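# Move the yellow sponge from desk to counter

## Task

Pick up the small yellow sponge that is on the desk and set it down on this room's counter so that it stays there by itself once the robot lets go; the stacked cartons must not be moved, and the robot must not tip over or be left leaning.

## Robot and tools

ROBOT. A Hello Robot Stretch 3 with one arm. It has a two-wheel base (0.33 m long, 0.34 m wide), a lift that slides up and down a mast, and a telescoping arm that sticks out to the robot's right side. The gripper can only be carried forward or back by driving the base, because the base has no sideways motion. Turning in place pivots about the point midway between the drive wheels, 0.05 m behind the front edge. With the arm pulled in and the wrist folded, the wrist reaches up to 0.06 m beyond the right side and a spin sweeps a 0.28 m radius; an unfolded, level wrist reaches past that circle. A loose object may occasionally get nudged by something in the scene.

FRAMES. Base frame: origin on the floor between the drive wheels, x ahead, y to the left, z upward. Odometry frame: where the base frame was when the scene began. hand_pose is reported in the base frame, at the point where closed fingertips meet; with all wrist joints at zero its x axis is up, y runs back along the arm toward the mast, and z points to the robot's rear. Fingertip pads are round, 0.04 m wide.

execute_actions. Arguments: actions (a list holding exactly one action, or empty to just read state and images) and cameras (list of head_camera, nav_camera, wrist_camera or all; omitted/null/["all"] gives every camera, [] gives none). An action may contain base, joints, or both, plus optional contact_limits; the parts start together and may finish at different times.
- base: exactly one key. translate_m is a relative drive in metres from the base's current spot, positive forward, -1 to 1. rotate_rad is a relative turn in radians, positive counter-clockwise seen from above, -3.2 to 3.2. Base offsets are counted from the position given in the last state report.
- joints: absolute targets by name (tolerance for done in brackets). lift_m 0 to 1.1 m (±0.004), arm height on the mast. arm_m 0 to 0.52 m (±0.004), extension. wrist_yaw_rad -1.345 to 4.42 (±0.02): 0 aims the gripper along the arm, positive swings it toward the front, 3.0 folds it over the base. wrist_pitch_rad -1.57 to 0.451 (±0.05): 0 level, negative tips fingertips down. wrist_roll_rad -2.911 to 2.911 (±0.02): 0 has the fingers side by side and level. gripper_m -0.089 to 0.179 (±0.004), larger is more open; the real fingertip gap is less than this value (by 0.007 when nearly shut, 0.025 when fully open, and zero under 0.007). head_pan_rad -3.953 to 1.73 (0 ahead, positive left, -1.57 looks along the arm). head_tilt_rad -1.53 to 0.419 (0 level, negative down).
- contact_limits: only arm_m, a motor_effort percent from 1 to 100; arm motion halts with contact_stop when effort hits it (negative when retracting). It also limits holding force until the next action. Too small stops immediately; values above the maximum are clipped.
A bad key or out-of-range value rejects the whole call and nothing moves. Joints or base left out of an action may keep pushing toward an older target without the status showing it. No action runs past 15 s. If a result reports a stop, remaining execute_actions, wait and finished_scene calls in that same reply are skipped.

wait: seconds, 0 to 10; nothing new is commanded, then the same state and images come back.
zoom_image: camera (head_camera, nav_camera, wrist_camera) and region [x0, y0, x1, y1] in pixels of that camera's latest full image, origin top-left, at most 504 by 504.
finished_scene: scene, the integer number of the current scene. It is final; the result tells whether the goal was met and gives the next task if any. Replying with no tool call ends everything.

RESULTS. base_status and joint_status report how each motion of the last accepted action ended: done (for the base, wheels turned the commanded amount even if slipping), off_target (stopped short and may still push), contact_stop, time_out, torque_fault (target dropped; it then holds its resting spot unless slack or switched off). on_its_own describes things not commanded in this call; its "held at" is a held target, not the actual position. After a contact_stop the arm or lift goes slack until commanded again; a slack lift can sag under load, keep pressing, or be pushed up when fingertips close on a surface. Base, wrist and head have no contact stop. A wrist servo pushed hard for several seconds turns off for 10 s and goes limp. lidar_m: 12 distances in metres from the base origin, 30-degree sectors starting straight ahead and going counter-clockwise (4th left, 7th behind, 10th right), at 0.17 m height, range 0.15 to 12 m, "-" for nothing; it misses clear objects, thin legs, tabletops, and sectors 5, 6, 9, 10 may be blocked by the robot when the lift is low. wrist_depth_mm (45 to 1000) and head_depth_mm (280 to 4000, head image is sideways): 7x7 grids of median depth from the top left. base_odometry comes from wheels only; heading runs -3.142 to 3.142, positive left; turned_by_wheels and turned_by_imu give turn since the last result. base_tilt in degrees, forward and right positive, with a fixed bias up to about 4. motor_effort is percent of maximum, positive toward larger joint values, bracketed value is the action's peak; readings carry fixed bias and noise. Effort outside its rest range at rest suggests pushing or carrying. Positive wheel effort drives forward. Head and nav cameras move with the head; wrist_camera rides on the gripper. Calibration lines give OpenCV intrinsics and T_world_to_cam mapping base frame to camera, with small per-scene errors.

GRIPPING. Close to a value below the object's width (lower squeezes harder, but a stall guard eases off so heavy or slick items may slip; send a different value to re-squeeze). Open to at least 0.02 above where the fingers met the object. Neither reading nor done proves a grasp; check images.

SAFETY. Fold or unfold the wrist (yaw to 3.0) only with lift_m between 0.32 and 0.95, wrist_pitch_rad -0.4 and roll near 0; once folded the lift may go down to 0.25. For yaw below -0.4 keep pitch at -0.5 or lower. Fast base travel (0.30 m/s, 1.9 rad/s) needs lift below 0.30, arm below 0.03 and yaw above 2.54; otherwise 0.10 m/s and 0.63 rad/s. Pressing the arm into something rigid with the gripper above about 0.45 m can tip the robot, more so with a raised contact limit or a repeated push. Do not drive while holding or pushing something fixed. If you snag furniture, reverse the last move in small steps; if tilted, free the gripper and drop lift_m to about 0.2. Avoid drops, slams, hard hits and strong pushes, and leave the cartons untouched.

Each tool is called as name(argument=value, ...) on one line, values as JSON.

## Session

I'll start by checking the robot's state and camera views.

execute_actions(actions=[])

Scene clock: 0.00 s.
base_odometry: x=+0.000 y=+0.000 heading=+0.000 (m, m, rad; odometry frame)
turned_by_wheels: +0.000 (rad since the last result)
turned_by_imu: +0.000 (rad since the last result)
base_tilt: forward=+1.8 right=+1.1 (deg)
lidar_m: 2.09 1.26 1.65 1.41 1.78 1.69 1.43 1.03 0.97 1.00 1.55 2.04
head_depth_mm: 1917 1936 1970 1985 1990 2034 2000 / 2000 2060 2074 2106 2151 2160 2080 / 2080 2218 2232 2266 2302 2319 2082 / 2061 2366 2388 2431 2484 2473 2098 / 2024 2531 2548 2541 2587 2587 2141 / 1995 2281 2291 2279 2275 2246 2141 / 1939 1997 2006 2025 1996 1981 1988
base_status: not commanded
joint_positions: lift_m=+0.513 arm_m=-0.001 wrist_yaw_rad=+3.014 wrist_pitch_rad=-0.442 wrist_roll_rad=+0.019 gripper_m=+0.037 head_pan_rad=+0.005 head_tilt_rad=+0.010
joint_status: not commanded
motor_effort: left_wheel=+1 right_wheel=-1 lift_m=+24 arm_m=+0 wrist_yaw_rad=-1 wrist_pitch_rad=+6 wrist_roll_rad=+0 gripper_m=+0 head_pan_rad=-1 head_tilt_rad=+2 (%)
hand_pose: x=+0.0069 y=+0.0757 z=+0.5201 quat_wxyz=(+0.200, +0.704, +0.109, +0.672) (m; base frame)
wrist_depth_mm: - - - - - - - / - - - - - - - / - - - - - - - / - - - - - 967 955 / 869 853 - 798 841 815 817 / 737 735 - 724 688 695 689 / 646 633 633 621 609 613 605
pictures: head_camera (sideways: a quarter turn clockwise sets it upright), nav_camera (sideways: a quarter turn counterclockwise sets it upright), wrist_camera
Images, in order (width x height): head_camera 896x504, nav_camera 672x504, wrist_camera 644x364.

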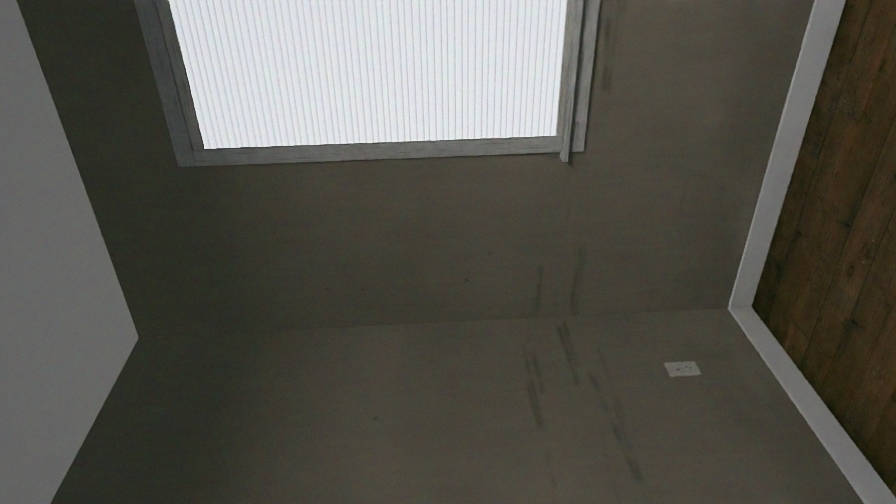

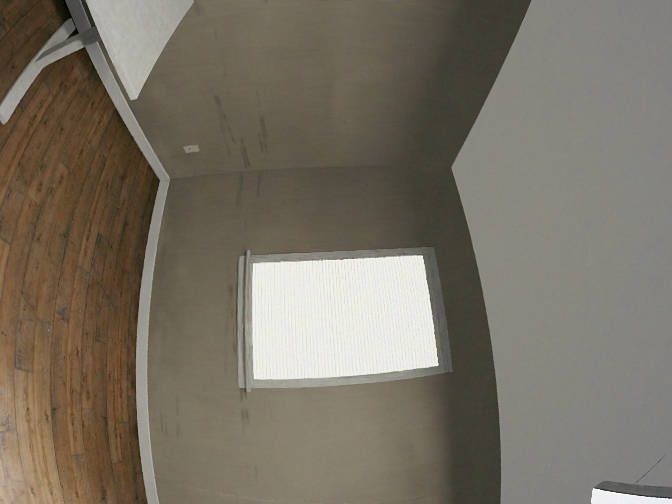

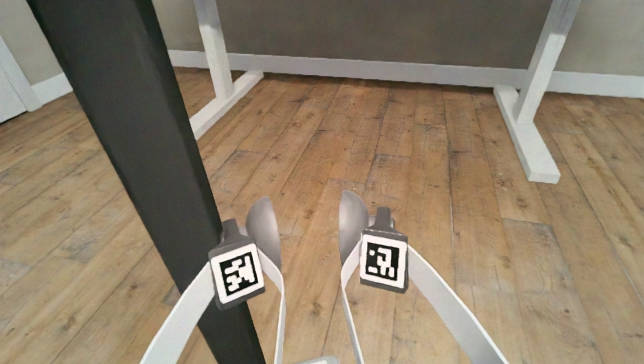

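execute_actions(actions=[{"joints": {"head_pan_rad": 1.4, "head_tilt_rad": -0.5}}], cameras=["head_camera", "nav_camera"])

Scene clock: 6.93 s.
base_odometry: x=+0.000 y=+0.000 heading=+0.000 (m, m, rad; odometry frame)
turned_by_wheels: +0.000 (rad since the last result)
turned_by_imu: -0.001 (rad since the last result)
base_tilt: forward=+1.8 right=+1.0 (deg)
lidar_m: 2.10 1.27 1.65 1.41 1.78 1.69 1.43 1.02 0.97 1.01 1.55 2.05
head_depth_mm: 1338 1462 1545 1072 1839 1480 1252 / 1384 1516 1584 1087 1864 1506 1263 / 1423 1562 1646 1153 1901 1520 1268 / 1485 1629 1704 1188 1920 1533 1280 / 1548 1706 1737 1269 1833 1558 1298 / 1594 1792 1896 1305 1988 1572 1301 / 1662 1860 2085 1411 1992 1598 1352
base_status: not commanded
joint_positions: lift_m=+0.513 arm_m=-0.001 wrist_yaw_rad=+3.014 wrist_pitch_rad=-0.442 wrist_roll_rad=+0.019 gripper_m=+0.037 head_pan_rad=+1.393 head_tilt_rad=-0.493
joint_status: all done
motor_effort: left_wheel=+1(1) right_wheel=-1(1) lift_m=+24(24) arm_m=+0(0) wrist_yaw_rad=+0(0) wrist_pitch_rad=+5(5) wrist_roll_rad=+0(0) gripper_m=+0(1) head_pan_rad=+5(61) head_tilt_rad=-3(32) (%)
hand_pose: x=+0.0069 y=+0.0757 z=+0.5201 quat_wxyz=(+0.200, +0.704, +0.109, +0.672) (m; base frame)
wrist_depth_mm: - - - - - - - / - - - - - - - / - - - - - - - / - - - - - 972 937 / 850 830 - 832 813 811 817 / 749 735 - 716 697 702 693 / 648 626 626 624 642 615 615
pictures: head_camera (sideways: a quarter turn clockwise sets it upright), nav_camera (sideways: a quarter turn counterclockwise sets it upright)
camera_calibration (this result's frames):
head_camera: T_world_to_cam=[[-0.141192, -0.506279, -0.850733, 1.13462], [-0.987552, 0.132201, 0.0852253, -0.101999], [0.0693199, 0.852176, -0.518643, 0.633951], [0, 0, 0, 1]] pos_world=[0.015524, 0.0476795, 1.30274]
nav_camera: T_world_to_cam=[[0.09654, 0.37586, 0.921634, -1.15305], [0.964108, -0.265412, 0.00725107, 0.0460735], [0.247339, 0.887855, -0.387992, 0.469072], [0, 0, 0, 1]] pos_world=[-0.0491237, 0.0291463, 1.24435]
Images, in order (width x height): head_camera 896x504, nav_camera 672x504.

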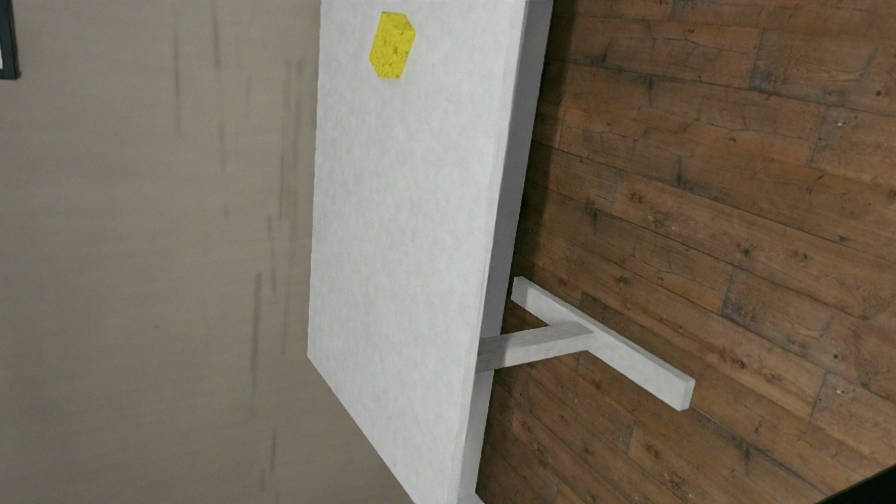

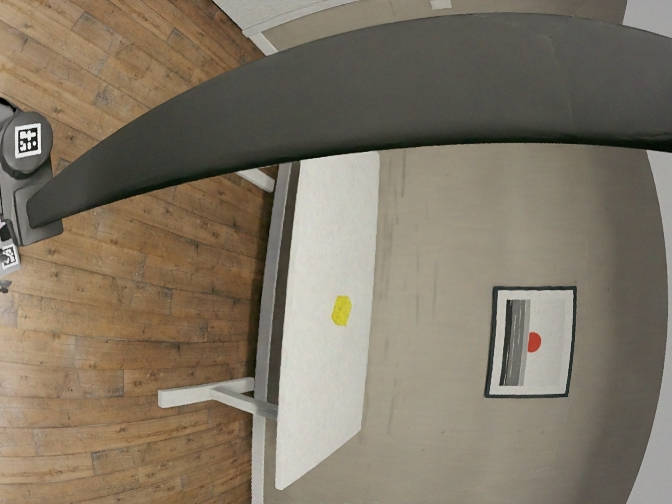

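execute_actions(actions=[{"joints": {"head_pan_rad": -1.4, "head_tilt_rad": -0.5}}], cameras=["head_camera", "nav_camera"])

execute_actions(actions=[{"joints": {"head_pan_rad": -3.0, "head_tilt_rad": -0.5}}], cameras=["head_camera", "nav_camera"])

Scene clock: 37.10 s.
base_odometry: x=+0.000 y=+0.000 heading=+0.000 (m, m, rad; odometry frame)
turned_by_wheels: +0.000 (rad since the last result)
turned_by_imu: -0.001 (rad since the last result)
base_tilt: forward=+1.8 right=+1.0 (deg)
lidar_m: 2.10 1.27 1.64 1.41 1.78 1.69 1.43 1.03 0.97 1.01 1.55 2.05
head_depth_mm: 1055 941 1501 1426 1333 1404 1244 / 1099 1016 1426 1441 1722 1504 1260 / 1031 1129 1256 1389 1600 1520 1270 / 1146 1193 1547 1620 1847 1538 1285 / 1644 1314 1611 1840 1921 1553 1285 / 1726 1492 1907 2059 1971 1568 1313 / 1621 1732 1943 2325 2014 1582 1312
base_status: not commanded
joint_positions: lift_m=+0.513 arm_m=-0.001 wrist_yaw_rad=+3.014 wrist_pitch_rad=-0.442 wrist_roll_rad=+0.019 gripper_m=+0.037 head_pan_rad=-1.393 head_tilt_rad=-0.494
joint_status: all done
motor_effort: left_wheel=+1(1) right_wheel=-1(1) lift_m=+24(24) arm_m=+0(0) wrist_yaw_rad=-1(1) wrist_pitch_rad=+6(5) wrist_roll_rad=+0(0) gripper_m=+0(0) head_pan_rad=-5(62) head_tilt_rad=-3(4) (%)
hand_pose: x=+0.0069 y=+0.0757 z=+0.5201 quat_wxyz=(+0.200, +0.704, +0.109, +0.672) (m; base frame)
wrist_depth_mm: - - - - - - - / - - - - - - - / - - - - - - - / - - - - - 987 940 / 833 840 - 819 843 815 808 / 729 734 - 723 686 702 687 / 635 642 637 639 623 616 605
pictures: head_camera (sideways: a quarter turn clockwise sets it upright), nav_camera (sideways: a quarter turn counterclockwise sets it upright)
camera_calibration (this result's frames):
head_camera: T_world_to_cam=[[-0.0441899, 0.523974, -0.850587, 1.13384], [0.971697, 0.220319, 0.0852378, -0.113967], [0.232063, -0.822746, -0.51888, 0.633268], [0, 0, 0, 1]] pos_world=[0.0138877, -0.0479741, 1.30273]
nav_camera: T_world_to_cam=[[0.0405818, -0.38619, 0.921526, -1.15257], [-0.996154, -0.0873156, 0.00727632, 0.0579982], [0.0776536, -0.918277, -0.388248, 0.47044], [0, 0, 0, 1]] pos_world=[0.0680171, -0.00805183, 1.24435]
Images, in order (width x height): head_camera 896x504, nav_camera 672x504.

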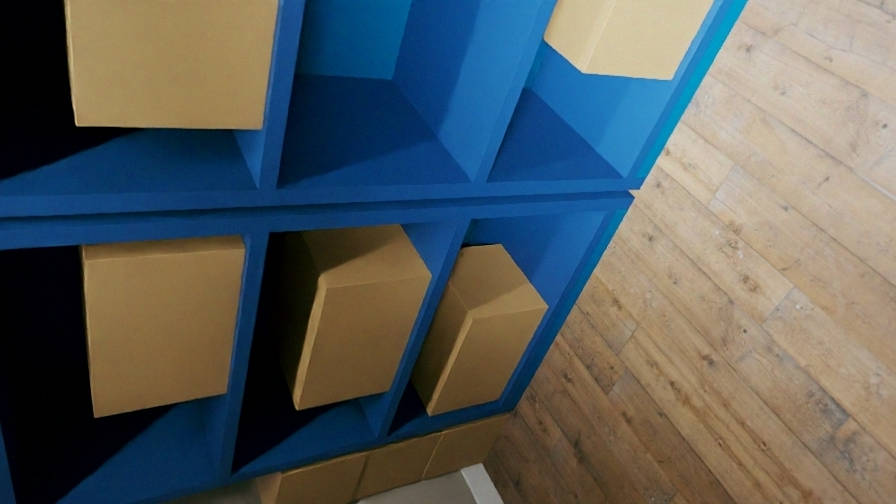

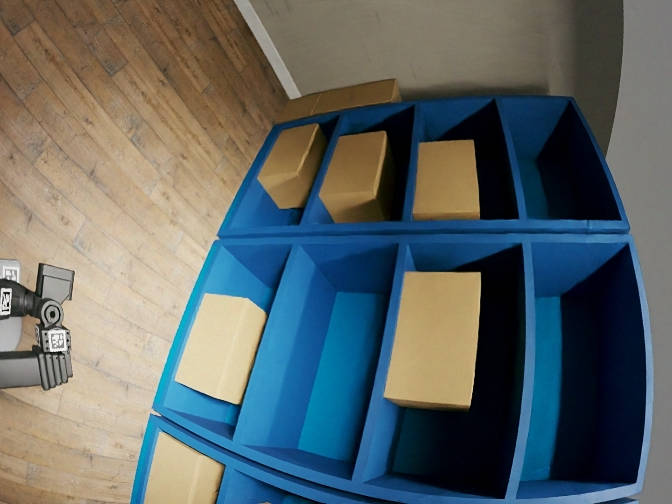

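Scene clock: 38.43 s.
base_odometry: x=+0.000 y=+0.000 heading=+0.000 (m, m, rad; odometry frame)
turned_by_wheels: +0.000 (rad since the last result)
turned_by_imu: +0.000 (rad since the last result)
base_tilt: forward=+1.8 right=+1.0 (deg)
lidar_m: 2.10 1.26 1.64 1.41 1.79 1.70 1.43 1.03 0.97 1.01 1.55 2.05
head_depth_mm: 1539 1674 1834 2022 1850 1493 1250 / 1644 1798 1984 2163 1861 1505 1256 / 1760 1923 2150 2302 1897 1529 1269 / 1867 2051 2225 1742 1821 1538 1290 / 1252 1345 1580 1600 1839 1556 1291 / 1315 1132 1330 1290 1453 1482 1301 / 1379 1027 1104 1170 1252 1331 1315
base_status: not commanded
joint_positions: lift_m=+0.513 arm_m=-0.001 wrist_yaw_rad=+3.014 wrist_pitch_rad=-0.442 wrist_roll_rad=+0.019 gripper_m=+0.037 head_pan_rad=-2.993 head_tilt_rad=-0.494
joint_status: all done
motor_effort: left_wheel=+1(1) right_wheel=-1(1) lift_m=+24(24) arm_m=+0(0) wrist_yaw_rad=+0(0) wrist_pitch_rad=+5(6) wrist_roll_rad=+0(0) gripper_m=+0(0) head_pan_rad=-5(61) head_tilt_rad=-3(3) (%)
hand_pose: x=+0.0069 y=+0.0757 z=+0.5201 quat_wxyz=(+0.200, +0.704, +0.109, +0.672) (m; base frame)
wrist_depth_mm: - - - - - - - / - - - - - - - / - - - - - - - / - - - - - 975 968 / 864 830 - 852 841 804 806 / 731 761 - 706 677 704 689 / 644 638 631 622 622 610 610
pictures: head_camera (sideways: a quarter turn clockwise sets it upright), nav_camera (sideways: a quarter turn counterclockwise sets it upright)
camera_calibration (this result's frames):
head_camera: T_world_to_cam=[[0.525069, 0.0288753, -0.850569, 1.13034], [0.191848, -0.977716, 0.0852393, -0.109212], [-0.829154, -0.207937, -0.518908, 0.639778], [0, 0, 0, 1]] pos_world=[-0.0420811, -0.00638357, 1.30273]
nav_camera: T_world_to_cam=[[-0.38724, -0.0292923, 0.921513, -1.14994], [-0.058191, 0.998279, 0.00727932, 0.0522727], [-0.920141, -0.0508049, -0.388279, 0.476566], [0, 0, 0, 1]] pos_world=[-0.00375446, -0.0616553, 1.24435]
Images, in order (width x height): head_camera 896x504, nav_camera 672x504.

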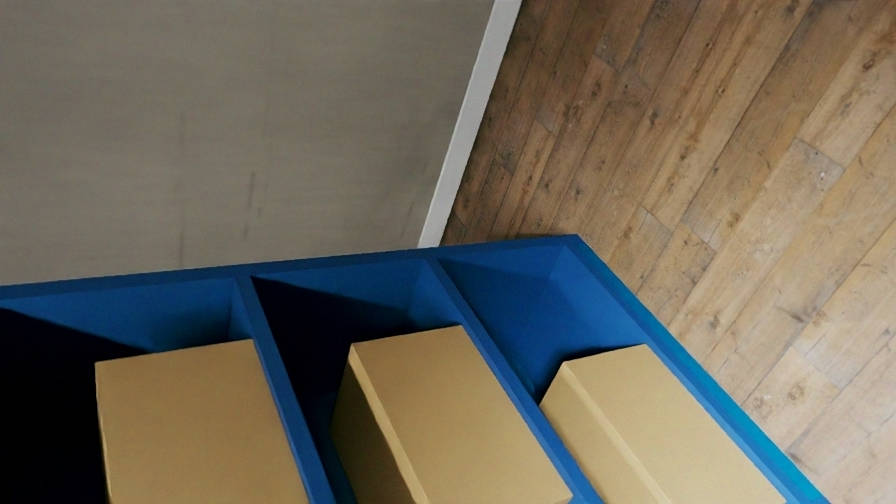

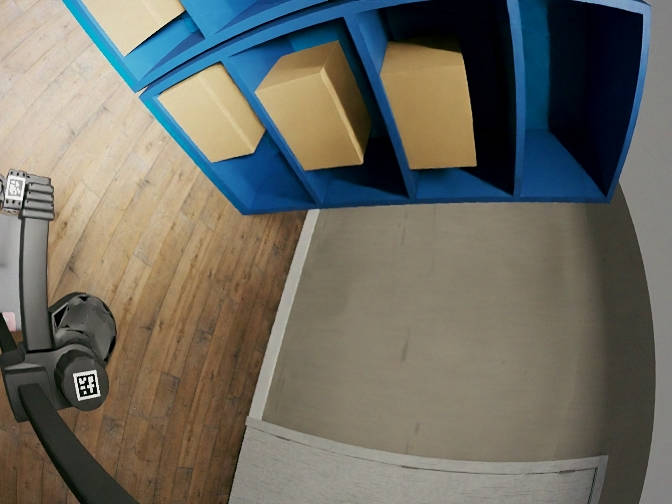

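execute_actions(actions=[{"joints": {"head_pan_rad": -0.65, "head_tilt_rad": -0.35}}], cameras=["head_camera", "nav_camera"])

Scene clock: 70.93 s.
base_odometry: x=+0.000 y=+0.000 heading=+0.000 (m, m, rad; odometry frame)
turned_by_wheels: +0.000 (rad since the last result)
turned_by_imu: -0.001 (rad since the last result)
base_tilt: forward=+1.8 right=+1.0 (deg)
lidar_m: 2.10 1.27 1.65 1.41 1.78 1.69 1.44 1.02 0.97 1.00 1.54 2.05
head_depth_mm: 1820 1955 2100 2269 2196 1682 1370 / 1801 1938 2109 2285 2227 1701 1381 / 1783 1916 2073 2265 2280 1720 1394 / 1763 1894 2046 2221 2294 1734 1398 / 1738 1876 2021 2165 2296 1749 1414 / 1722 1835 1973 2138 2274 1762 1429 / 1695 1832 1964 2146 2241 1797 1443
base_status: not commanded
joint_positions: lift_m=+0.513 arm_m=-0.001 wrist_yaw_rad=+3.014 wrist_pitch_rad=-0.442 wrist_roll_rad=+0.019 gripper_m=+0.037 head_pan_rad=-0.657 head_tilt_rad=-0.359
joint_status: all done
motor_effort: left_wheel=+1(1) right_wheel=-1(1) lift_m=+24(24) arm_m=+0(0) wrist_yaw_rad=+0(1) wrist_pitch_rad=+6(5) wrist_roll_rad=+0(0) gripper_m=+1(0) head_pan_rad=+5(61) head_tilt_rad=+4(19) (%)
hand_pose: x=+0.0069 y=+0.0757 z=+0.5201 quat_wxyz=(+0.200, +0.704, +0.109, +0.672) (m; base frame)
wrist_depth_mm: - - - - - - - / - - - - - - - / - - - - - - - / - - - - - 966 922 / 860 854 - 854 834 828 796 / 753 739 - 712 683 701 719 / 646 632 626 616 617 626 619
pictures: head_camera (sideways: a quarter turn clockwise sets it upright), nav_camera (sideways: a quarter turn counterclockwise sets it upright)
camera_calibration (this result's frames):
head_camera: T_world_to_cam=[[-0.290299, 0.286292, -0.913107, 1.21689], [0.563931, 0.822085, 0.0784665, -0.102678], [0.773116, -0.492151, -0.400099, 0.475408], [0, 0, 0, 1]] pos_world=[0.043618, -0.030002, 1.30941]
nav_camera: T_world_to_cam=[[0.188616, -0.181489, 0.965135, -1.21041], [-0.680163, -0.733045, -0.00492212, 0.0719515], [0.70838, -0.655521, -0.261706, 0.301906], [0, 0, 0, 1]] pos_world=[0.063377, 0.0309723, 1.24758]
Images, in order (width x height): head_camera 896x504, nav_camera 672x504.

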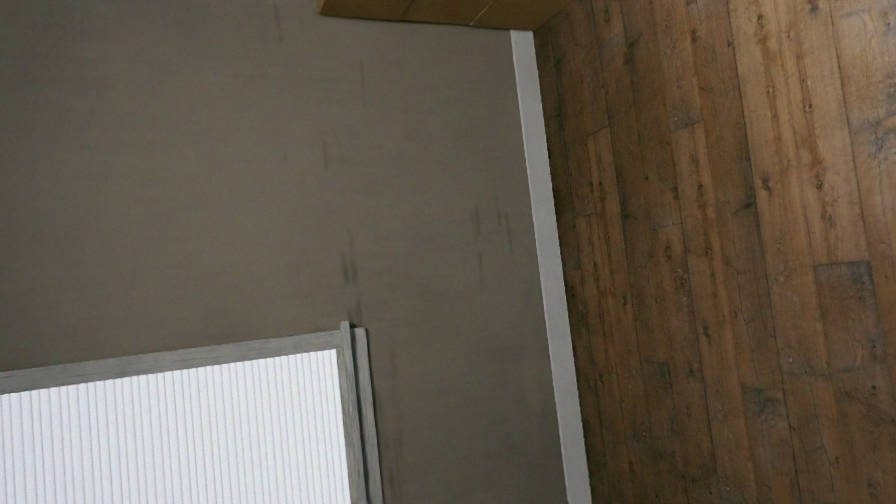

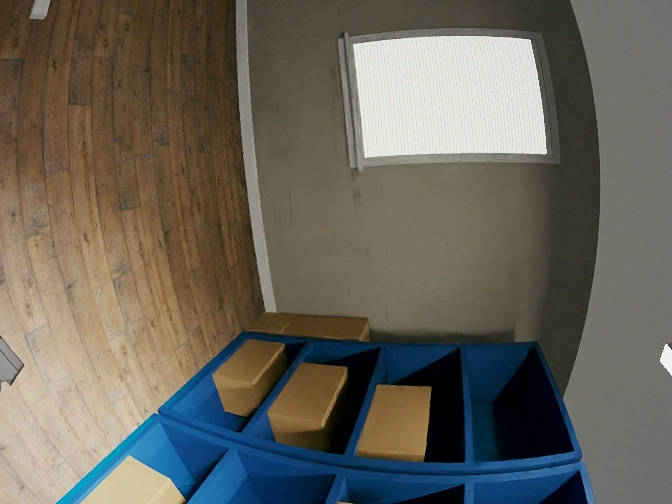

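execute_actions(actions=[{"base": {"rotate_rad": 1.10}, "joints": {"lift_m": 0.86, "head_pan_rad": 0.0, "head_tilt_rad": -0.6, "wrist_pitch_rad": -0.4}}], cameras=["head_camera", "nav_camera"])

Scene clock: 129.50 s.
base_odometry: x=+0.000 y=+0.000 heading=+1.100 (m, m, rad; odometry frame)
turned_by_wheels: +1.100 (rad since the last result)
turned_by_imu: +1.079 (rad since the last result)
base_tilt: forward=+1.8 right=+1.0 (deg)
lidar_m: 1.64 1.41 1.76 1.70 1.43 1.01 0.97 1.01 1.55 2.04 2.13 1.27
head_depth_mm: 1376 1541 1234 1485 1621 1376 1183 / 1389 1540 1265 1902 1687 1410 1194 / 1385 1551 1292 1930 1712 1414 1204 / 1393 1556 1251 1097 1730 1426 1218 / 1389 1557 1345 1114 1747 1450 1228 / 1401 1571 1390 1138 1784 1446 1247 / 1412 1573 1411 1152 1747 1485 1248
base_status: done
joint_positions: lift_m=+0.860 arm_m=-0.001 wrist_yaw_rad=+3.014 wrist_pitch_rad=-0.419 wrist_roll_rad=+0.019 gripper_m=+0.037 head_pan_rad=-0.007 head_tilt_rad=-0.592
joint_status: all done
motor_effort: left_wheel=-2(6) right_wheel=+2(7) lift_m=+28(23) arm_m=+0(0) wrist_yaw_rad=+0(0) wrist_pitch_rad=+7(8) wrist_roll_rad=+0(0) gripper_m=+0(0) head_pan_rad=+5(52) head_tilt_rad=-4(22) (%)
hand_pose: x=+0.0073 y=+0.0787 z=+0.8723 quat_wxyz=(+0.192, +0.706, +0.101, +0.675) (m; base frame)
wrist_depth_mm: - - - - - - - / - - - - - - - / - - - - - - - / - - - - - - - / - - - - - - - / - - - - - - - / - - - - 945 936 932
pictures: head_camera (sideways: a quarter turn clockwise sets it upright), nav_camera (sideways: a quarter turn counterclockwise sets it upright)
camera_calibration (this result's frames):
head_camera: T_world_to_cam=[[-0.604339, 0.0536147, -0.794921, 1.06468], [-0.0290436, 0.995588, 0.0892293, -0.113048], [0.796198, 0.0770121, -0.600115, 0.735514], [0, 0, 0, 1]] pos_world=[0.0545283, -0.00117687, 1.29781]
nav_camera: T_world_to_cam=[[0.47589, -0.0318479, 0.878928, -1.09965], [-0.0964252, -0.995209, 0.0161475, 0.0409621], [0.874203, -0.0924352, -0.476681, 0.580656], [0, 0, 0, 1]] pos_world=[0.0196517, 0.0594173, 1.24264]
Images, in order (width x height): head_camera 896x504, nav_camera 672x504.

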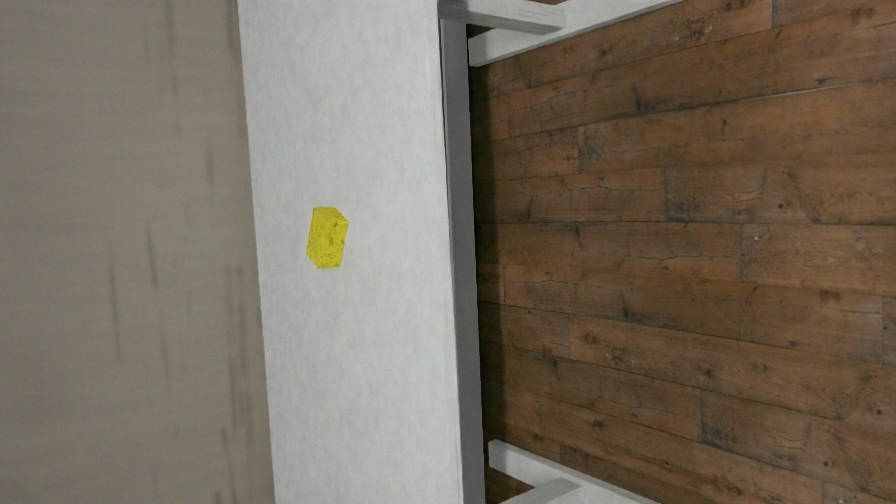

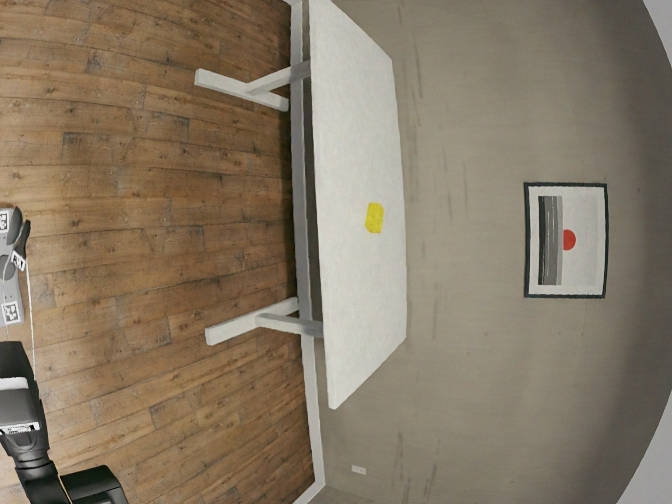

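zoom_image(camera="head_camera", region=[270, 180, 390, 300])

Region (270, 180, 390, 300) of head_camera's 896x504 image, scaled by 4.200, with more detail than that image has.

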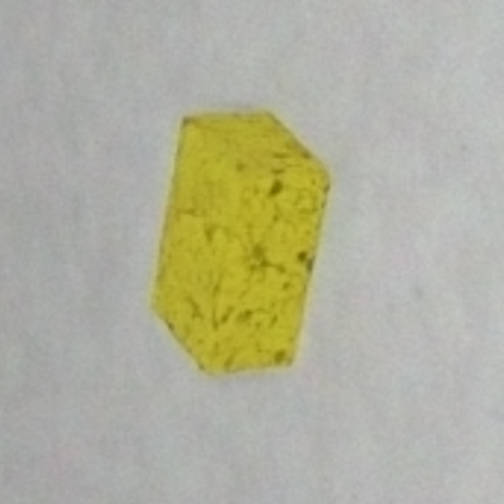

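execute_actions(actions=[{"base": {"translate_m": 0.45}, "joints": {"wrist_yaw_rad": 1.28, "arm_m": 0.38, "head_tilt_rad": -0.7}}], cameras=["head_camera", "nav_camera"])

Scene clock: 255.30 s.
base_odometry: x=+0.204 y=+0.401 heading=+1.100 (m, m, rad; odometry frame)
turned_by_wheels: +0.000 (rad since the last result)
turned_by_imu: -0.004 (rad since the last result)
base_tilt: forward=+1.9 right=+1.0 (deg)
lidar_m: 1.20 1.10 1.07 1.70 1.79 1.47 1.41 1.48 2.02 2.05 1.70 0.86
head_depth_mm: 1003 1145 1023 814 673 1312 1141 / 1006 1140 1051 825 682 1309 1150 / 1009 1148 1068 838 691 1334 1159 / 1016 1151 1094 836 699 1347 1170 / 1016 1159 1110 863 706 1333 1186 / 1023 1153 1134 879 714 1342 1197 / 1026 1158 1155 890 723 1364 1207
base_status: done
joint_positions: lift_m=+0.860 arm_m=+0.380 wrist_yaw_rad=+1.280 wrist_pitch_rad=-0.419 wrist_roll_rad=+0.019 gripper_m=+0.037 head_pan_rad=-0.007 head_tilt_rad=-0.691
joint_status: all done
motor_effort: left_wheel=-2(1) right_wheel=+2(7) lift_m=+28(28) arm_m=+6(6) wrist_yaw_rad=-1(2) wrist_pitch_rad=+7(7) wrist_roll_rad=+0(0) gripper_m=-1(0) head_pan_rad=+5(5) head_tilt_rad=-4(15) (%)
hand_pose: x=+0.1935 y=-0.5890 z=+0.8723 quat_wxyz=(+0.639, +0.534, -0.473, +0.290) (m; base frame)
wrist_depth_mm: 822 885 968 - - - - / 798 793 - - - - - / 586 571 - - - - - / 455 451 464 - - - - / 379 385 405 - - - - / - - - - - - - / - - - 953 959 936 943
pictures: head_camera (sideways: a quarter turn clockwise sets it upright), nav_camera (sideways: a quarter turn counterclockwise sets it upright)
camera_calibration (this result's frames):
head_camera: T_world_to_cam=[[-0.67986, 0.0541069, -0.731343, 0.982268], [-0.020127, 0.995522, 0.0923618, -0.117169], [0.733066, 0.0775128, -0.675726, 0.834254], [0, 0, 0, 1]] pos_world=[0.0538833, -0.001169, 1.29293]
nav_camera: T_world_to_cam=[[0.56033, -0.032412, 0.827635, -1.03328], [-0.0943267, -0.99523, 0.0248862, 0.029575], [0.822881, -0.0920126, -0.560715, 0.690305], [0, 0, 0, 1]] pos_world=[0.0137284, 0.0594601, 1.24151]
Images, in order (width x height): head_camera 896x504, nav_camera 672x504.

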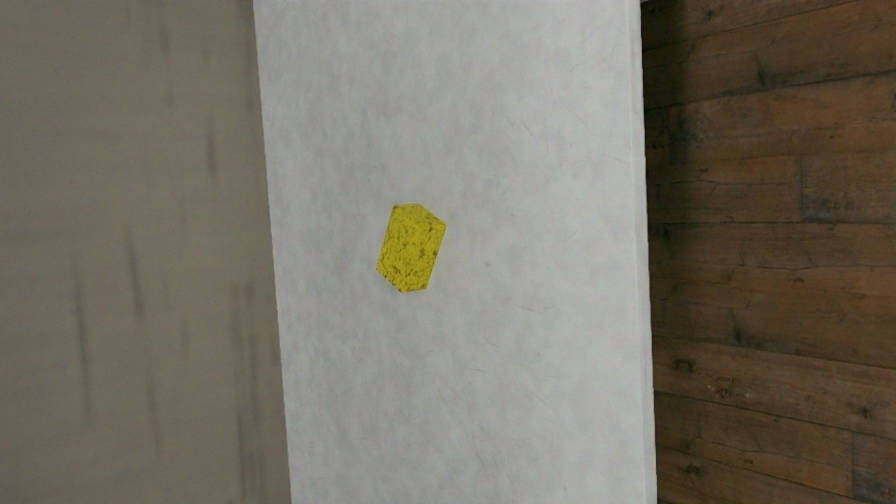

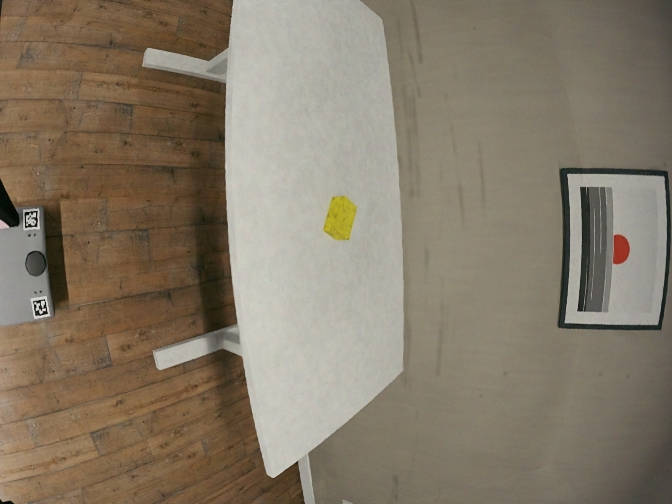

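zoom_image(camera="head_camera", region=[350, 185, 476, 311])

Region (350, 185, 476, 311) of head_camera's 896x504 image, scaled by 4.000, with more detail than that image has.

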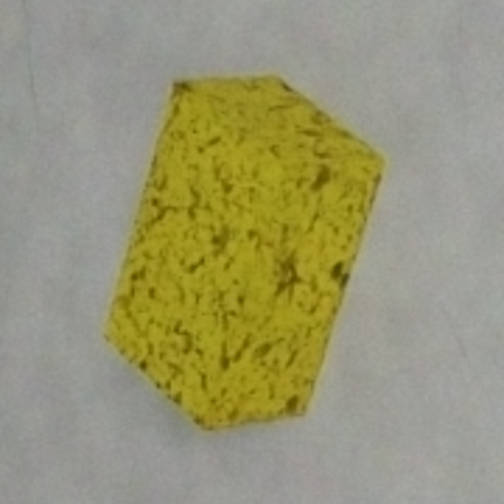

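execute_actions(actions=[{"base": {"rotate_rad": 1.44}, "joints": {"wrist_yaw_rad": 1.22, "arm_m": 0.49, "wrist_pitch_rad": -0.55, "gripper_m": 0.14, "lift_m": 0.83, "head_pan_rad": -1.33, "head_tilt_rad": -0.7}}])

Scene clock: 305.27 s.
base_odometry: x=+0.204 y=+0.401 heading=+2.540 (m, m, rad; odometry frame)
turned_by_wheels: +1.440 (rad since the last result)
turned_by_imu: +1.413 (rad since the last result)
base_tilt: forward=+1.9 right=+1.1 (deg)
lidar_m: 1.70 1.71 1.55 1.41 1.44 1.86 2.05 1.99 0.86 1.20 1.21 1.07
head_depth_mm: 990 1107 954 813 674 1278 1143 / 1001 1137 1019 826 684 1327 1150 / 1017 1158 1081 830 689 1329 1161 / 1034 1172 1084 847 697 1353 1173 / 1048 1191 1110 862 722 1361 1182 / 1065 1214 1128 877 736 1379 1192 / 1072 1232 1148 889 745 1384 1208
base_status: done
joint_positions: lift_m=+0.830 arm_m=+0.490 wrist_yaw_rad=+1.220 wrist_pitch_rad=-0.563 wrist_roll_rad=+0.019 gripper_m=+0.140 head_pan_rad=-1.323 head_tilt_rad=-0.691
joint_status: all done
motor_effort: left_wheel=-2(6) right_wheel=+2(9) lift_m=+19(26) arm_m=+5(7) wrist_yaw_rad=-1(4) wrist_pitch_rad=+5(7) wrist_roll_rad=+0(0) gripper_m=+1(82) head_pan_rad=-5(60) head_tilt_rad=-4(3) (%)
hand_pose: x=+0.1700 y=-0.7047 z=+0.8118 quat_wxyz=(+0.665, +0.552, -0.450, +0.223) (m; base frame)
wrist_depth_mm: 608 601 587 578 580 496 405 / 472 466 456 453 447 446 416 / 381 373 368 366 362 359 356 / 311 314 309 308 306 305 302 / 271 279 269 213 266 268 261 / 239 - 236 189 233 227 232 / 212 213 211 167 204 207 206
pictures: head_camera (sideways: a quarter turn clockwise sets it upright), nav_camera (sideways: a quarter turn counterclockwise sets it upright), wrist_camera
camera_calibration (this result's frames):
head_camera: T_world_to_cam=[[-0.119041, 0.67163, -0.731261, 0.97874], [0.958302, 0.270417, 0.0923651, -0.123141], [0.259781, -0.689773, -0.675815, 0.837257], [0, 0, 0, 1]] pos_world=[0.0170137, -0.0465338, 1.29292]
nav_camera: T_world_to_cam=[[0.109907, -0.550503, 0.827567, -1.03044], [-0.986868, -0.1596, 0.0248968, 0.0350057], [0.118374, -0.819435, -0.560815, 0.694733], [0, 0, 0, 1]] pos_world=[0.0655611, 0.00761376, 1.2415]
wrist_camera: T_world_to_cam=[[-0.468076, -0.88135, -0.0642349, -0.499019], [-0.601718, 0.371113, -0.707256, 0.964279], [0.647179, -0.292398, -0.704033, 0.417686], [0, 0, 0, 1]] pos_world=[0.0763277, -0.675537, 0.944003]
Images, in order (width x height): head_camera 896x504, nav_camera 672x504, wrist_camera 644x364.

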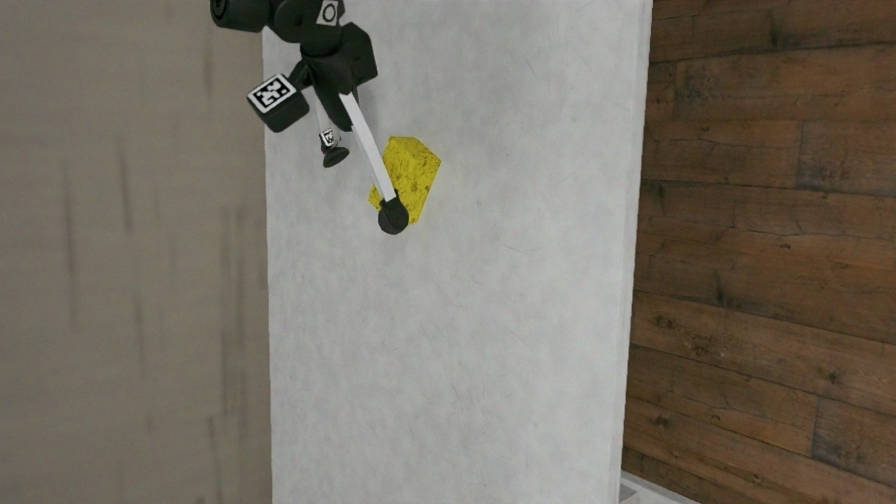

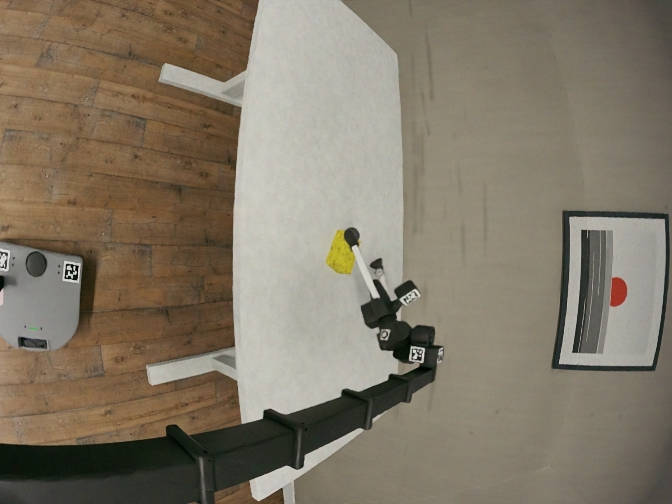

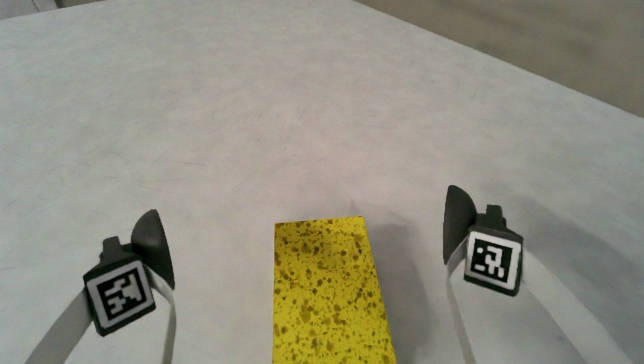

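execute_actions(actions=[{"joints": {"lift_m": 0.772, "arm_m": 0.502}}], cameras=["head_camera", "wrist_camera"])

Scene clock: 334.87 s.
base_odometry: x=+0.204 y=+0.401 heading=+2.540 (m, m, rad; odometry frame)
turned_by_wheels: +0.000 (rad since the last result)
turned_by_imu: -0.001 (rad since the last result)
base_tilt: forward=+1.9 right=+1.1 (deg)
lidar_m: 1.70 1.71 1.55 1.41 1.44 1.86 2.05 1.98 0.86 1.20 1.21 1.06
head_depth_mm: 988 1118 1097 810 674 1286 1137 / 1004 1136 1127 804 680 1323 1155 / 1019 1156 1072 818 687 1339 1161 / 1031 1170 1093 848 698 1345 1175 / 1047 1193 1108 864 722 1359 1182 / 1060 1209 1134 877 734 1379 1193 / 1079 1233 1154 889 744 1395 1203
base_status: not commanded
joint_positions: lift_m=+0.772 arm_m=+0.502 wrist_yaw_rad=+1.220 wrist_pitch_rad=-0.563 wrist_roll_rad=+0.019 gripper_m=+0.140 head_pan_rad=-1.323 head_tilt_rad=-0.691
joint_status: all done
motor_effort: left_wheel=-2(1) right_wheel=+2(2) lift_m=+19(17) arm_m=+6(7) wrist_yaw_rad=+0(0) wrist_pitch_rad=+5(5) wrist_roll_rad=+0(0) gripper_m=-1(0) head_pan_rad=-5(5) head_tilt_rad=-4(4) (%)
hand_pose: x=+0.1700 y=-0.7167 z=+0.7538 quat_wxyz=(+0.665, +0.552, -0.450, +0.223) (m; base frame)
wrist_depth_mm: 453 449 442 437 421 421 384 / 349 342 333 334 329 327 323 / 280 276 275 273 268 266 262 / 234 233 224 168 228 225 225 / 202 207 190 144 197 200 194 / 177 - 134 127 173 168 171 / - 158 118 113 151 153 153
pictures: head_camera (sideways: a quarter turn clockwise sets it upright), wrist_camera
camera_calibration (this result's frames):
head_camera: T_world_to_cam=[[-0.119041, 0.67163, -0.731261, 0.97874], [0.958302, 0.270417, 0.0923651, -0.123141], [0.259781, -0.689773, -0.675815, 0.837257], [0, 0, 0, 1]] pos_world=[0.0170137, -0.0465338, 1.29292]
wrist_camera: T_world_to_cam=[[-0.468077, -0.88135, -0.064235, -0.513295], [-0.601718, 0.371113, -0.707256, 0.927702], [0.647179, -0.292399, -0.704033, 0.373352], [0, 0, 0, 1]] pos_world=[0.0763277, -0.687507, 0.886003]
Images, in order (width x height): head_camera 896x504, wrist_camera 644x364.

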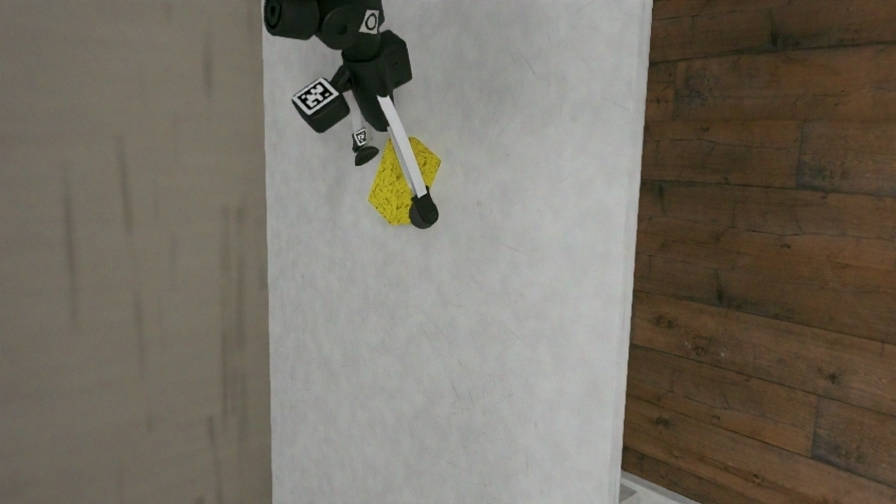

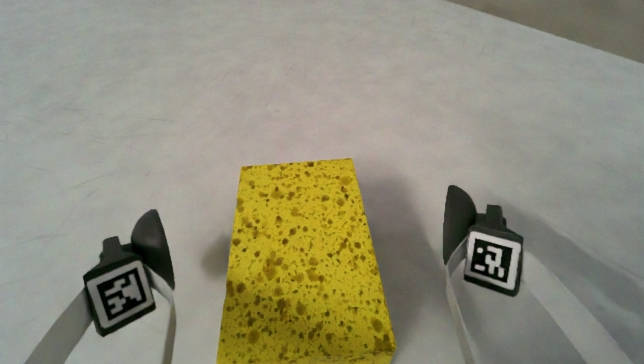

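execute_actions(actions=[{"joints": {"lift_m": 0.766, "gripper_m": 0.03}}], cameras=["wrist_camera"])

Scene clock: 352.27 s.
base_odometry: x=+0.204 y=+0.401 heading=+2.540 (m, m, rad; odometry frame)
turned_by_wheels: +0.000 (rad since the last result)
turned_by_imu: -0.001 (rad since the last result)
base_tilt: forward=+1.8 right=+1.0 (deg)
lidar_m: 1.70 1.71 1.55 1.41 1.44 1.86 2.05 2.00 0.86 1.20 1.21 1.07
head_depth_mm: 987 1117 1122 801 674 1276 1142 / 1000 1138 1108 805 682 1325 1154 / 1015 1156 1075 826 688 1330 1162 / 1030 1172 1086 852 700 1349 1178 / 1046 1198 1105 862 722 1362 1181 / 1066 1218 1131 874 737 1383 1189 / 1080 1234 1153 886 745 1396 1206
base_status: not commanded
joint_positions: lift_m=+0.766 arm_m=+0.502 wrist_yaw_rad=+1.220 wrist_pitch_rad=-0.561 wrist_roll_rad=+0.019 gripper_m=+0.031 head_pan_rad=-1.323 head_tilt_rad=-0.691
joint_status: all done
motor_effort: left_wheel=-2(2) right_wheel=+2(2) lift_m=+19(19) arm_m=+6(6) wrist_yaw_rad=+0(0) wrist_pitch_rad=+4(5) wrist_roll_rad=+0(0) gripper_m=-17(90) head_pan_rad=-5(5) head_tilt_rad=-4(4) (%)
hand_pose: x=+0.1703 y=-0.7168 z=+0.7482 quat_wxyz=(+0.665, +0.552, -0.451, +0.224) (m; base frame)
wrist_depth_mm: 440 442 433 423 413 411 383 / 337 335 331 322 319 317 313 / 270 270 265 267 263 261 256 / 227 225 213 158 221 218 216 / 196 195 142 137 187 189 188 / 172 171 122 121 160 167 166 / 153 152 114 110 145 149 147
pictures: wrist_camera
camera_calibration (this result's frames):
wrist_camera: T_world_to_cam=[[-0.467966, -0.881391, -0.0644838, -0.51348], [-0.600502, 0.370667, -0.708522, 0.92434], [0.648387, -0.292842, -0.702736, 0.367692], [0, 0, 0, 1]] pos_world=[0.0763705, -0.687523, 0.880195]
Images, in order (width x height): wrist_camera 644x364.

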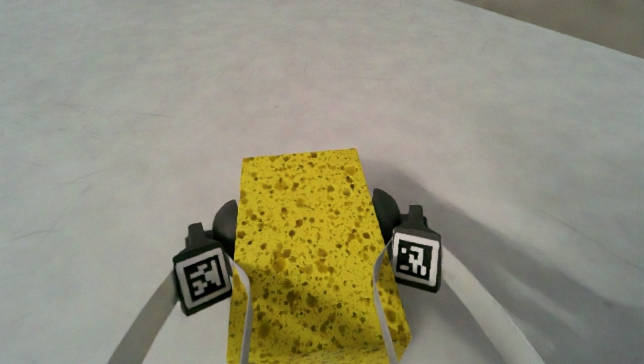

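execute_actions(actions=[{"joints": {"lift_m": 0.80, "wrist_pitch_rad": -0.4}}], cameras=["wrist_camera"])

Scene clock: 366.30 s.
base_odometry: x=+0.204 y=+0.401 heading=+2.540 (m, m, rad; odometry frame)
turned_by_wheels: +0.000 (rad since the last result)
turned_by_imu: -0.001 (rad since the last result)
base_tilt: forward=+1.9 right=+1.0 (deg)
lidar_m: 1.69 1.71 1.55 1.41 1.44 1.87 2.05 1.99 0.86 1.20 1.21 1.07
head_depth_mm: 991 1117 1095 813 673 1289 1142 / 1005 1131 1050 826 682 1324 1151 / 1015 1157 1102 837 691 1337 1164 / 1033 1171 1092 849 697 1357 1167 / 1044 1190 1105 865 721 1363 1180 / 1062 1216 1132 872 733 1374 1194 / 1080 1236 1158 890 741 1389 1203
base_status: not commanded
joint_positions: lift_m=+0.800 arm_m=+0.502 wrist_yaw_rad=+1.220 wrist_pitch_rad=-0.421 wrist_roll_rad=+0.019 gripper_m=+0.031 head_pan_rad=-1.323 head_tilt_rad=-0.691
joint_status: all done
motor_effort: left_wheel=-2(2) right_wheel=+3(3) lift_m=+28(26) arm_m=+6(6) wrist_yaw_rad=-1(1) wrist_pitch_rad=+8(10) wrist_roll_rad=+0(0) gripper_m=-17(17) head_pan_rad=-5(5) head_tilt_rad=-4(4) (%)
hand_pose: x=+0.1890 y=-0.7236 z=+0.8118 quat_wxyz=(+0.647, +0.520, -0.488, +0.270) (m; base frame)
wrist_depth_mm: - - - 775 595 465 384 / 639 608 589 575 556 493 407 / 448 437 431 428 424 411 398 / 349 351 316 156 333 329 326 / 289 285 141 138 276 271 268 / 248 245 123 123 223 235 231 / 213 212 200 111 197 204 203
pictures: wrist_camera
camera_calibration (this result's frames):
wrist_camera: T_world_to_cam=[[-0.458141, -0.884998, -0.0829832, -0.49608], [-0.501203, 0.3343, -0.798147, 1.0108], [0.734099, -0.324072, -0.59672, 0.273382], [0, 0, 0, 1]] pos_world=[0.0786526, -0.688345, 0.928734]
Images, in order (width x height): wrist_camera 644x364.

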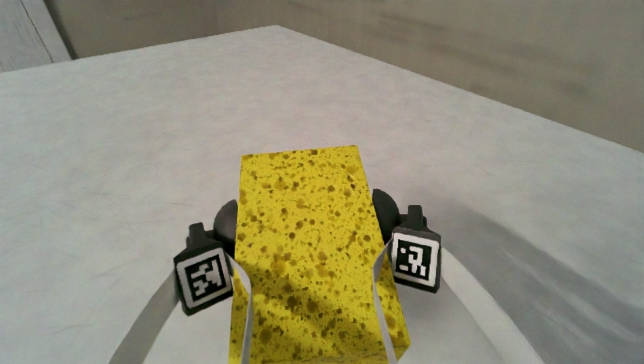

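execute_actions(actions=[{"base": {"rotate_rad": 0.81}, "joints": {"arm_m": 0.01, "wrist_yaw_rad": 2.75, "head_pan_rad": 0.0, "head_tilt_rad": -0.6}}])

Scene clock: 422.70 s.
base_odometry: x=+0.204 y=+0.401 heading=-2.934 (m, m, rad; odometry frame)
turned_by_wheels: +0.810 (rad since the last result)
turned_by_imu: +0.794 (rad since the last result)
base_tilt: forward=+1.8 right=+1.0 (deg)
lidar_m: 1.77 1.42 1.41 1.58 2.07 2.05 1.50 0.86 1.20 1.06 1.71 1.70
head_depth_mm: 1558 1698 1925 2022 1653 1369 1186 / 1674 1856 2074 2079 1663 1382 1193 / 1804 1996 2292 2136 1686 1406 1200 / 1960 2211 2518 2166 1692 1408 1215 / 2131 2431 2714 2097 1734 1443 1223 / 2240 1715 1895 2091 1760 1451 1235 / 1531 1790 1602 1833 1773 1463 1246
base_status: done
joint_positions: lift_m=+0.800 arm_m=+0.010 wrist_yaw_rad=+2.749 wrist_pitch_rad=-0.420 wrist_roll_rad=+0.019 gripper_m=+0.031 head_pan_rad=-0.007 head_tilt_rad=-0.606
joint_status: all done
motor_effort: left_wheel=-2(8) right_wheel=+2(11) lift_m=+28(28) arm_m=-6(6) wrist_yaw_rad=+1(1) wrist_pitch_rad=+8(8) wrist_roll_rad=+0(0) gripper_m=-17(17) head_pan_rad=+5(60) head_tilt_rad=+3(14) (%)
hand_pose: x=+0.0646 y=+0.0517 z=+0.8119 quat_wxyz=(+0.280, +0.713, +0.007, +0.643) (m; base frame)
wrist_depth_mm: - - - - - - - / - - - - - - - / - - - - - - - / - - - 156 - - - / - - 142 138 - - - / - - 123 123 - - - / 934 - 865 111 853 891 849
pictures: head_camera (sideways: a quarter turn clockwise sets it upright), nav_camera (sideways: a quarter turn counterclockwise sets it upright), wrist_camera
camera_calibration (this result's frames):
head_camera: T_world_to_cam=[[-0.615091, 0.0536562, -0.786629, 1.05393], [-0.0278845, 0.995577, 0.0897124, -0.113682], [0.787963, 0.077116, -0.610874, 0.74956], [0, 0, 0, 1]] pos_world=[0.0544684, -0.00117368, 1.29714]
nav_camera: T_world_to_cam=[[0.487794, -0.0319049, 0.872375, -1.09118], [-0.0961405, -0.995216, 0.0173601, 0.039382], [0.867648, -0.0923387, -0.488528, 0.596111], [0, 0, 0, 1]] pos_world=[0.0188417, 0.0594238, 1.24245]
wrist_camera: T_world_to_cam=[[0.864664, -0.495436, -0.0830643, 0.0275586], [-0.35517, -0.48598, -0.798547, 0.722663], [0.355261, 0.719977, -0.596173, 0.586136], [0, 0, 0, 1]] pos_world=[0.0246079, -0.0571511, 0.928808]
Images, in order (width x height): head_camera 896x504, nav_camera 672x504, wrist_camera 644x364.

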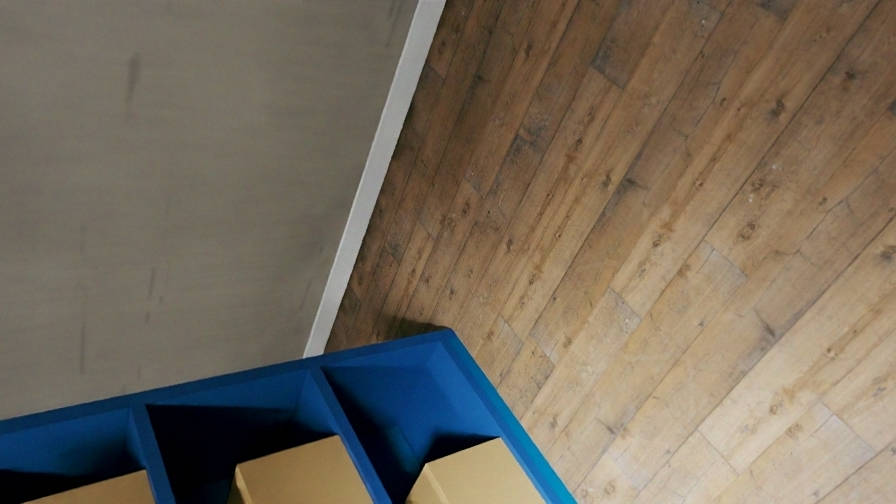

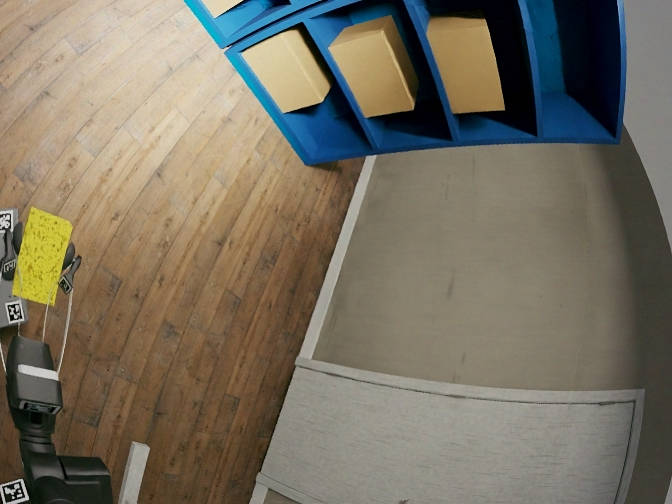

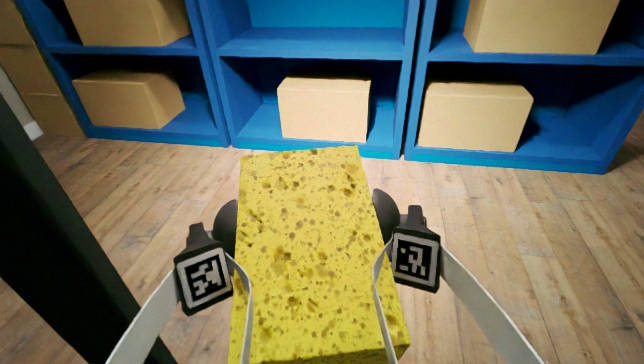

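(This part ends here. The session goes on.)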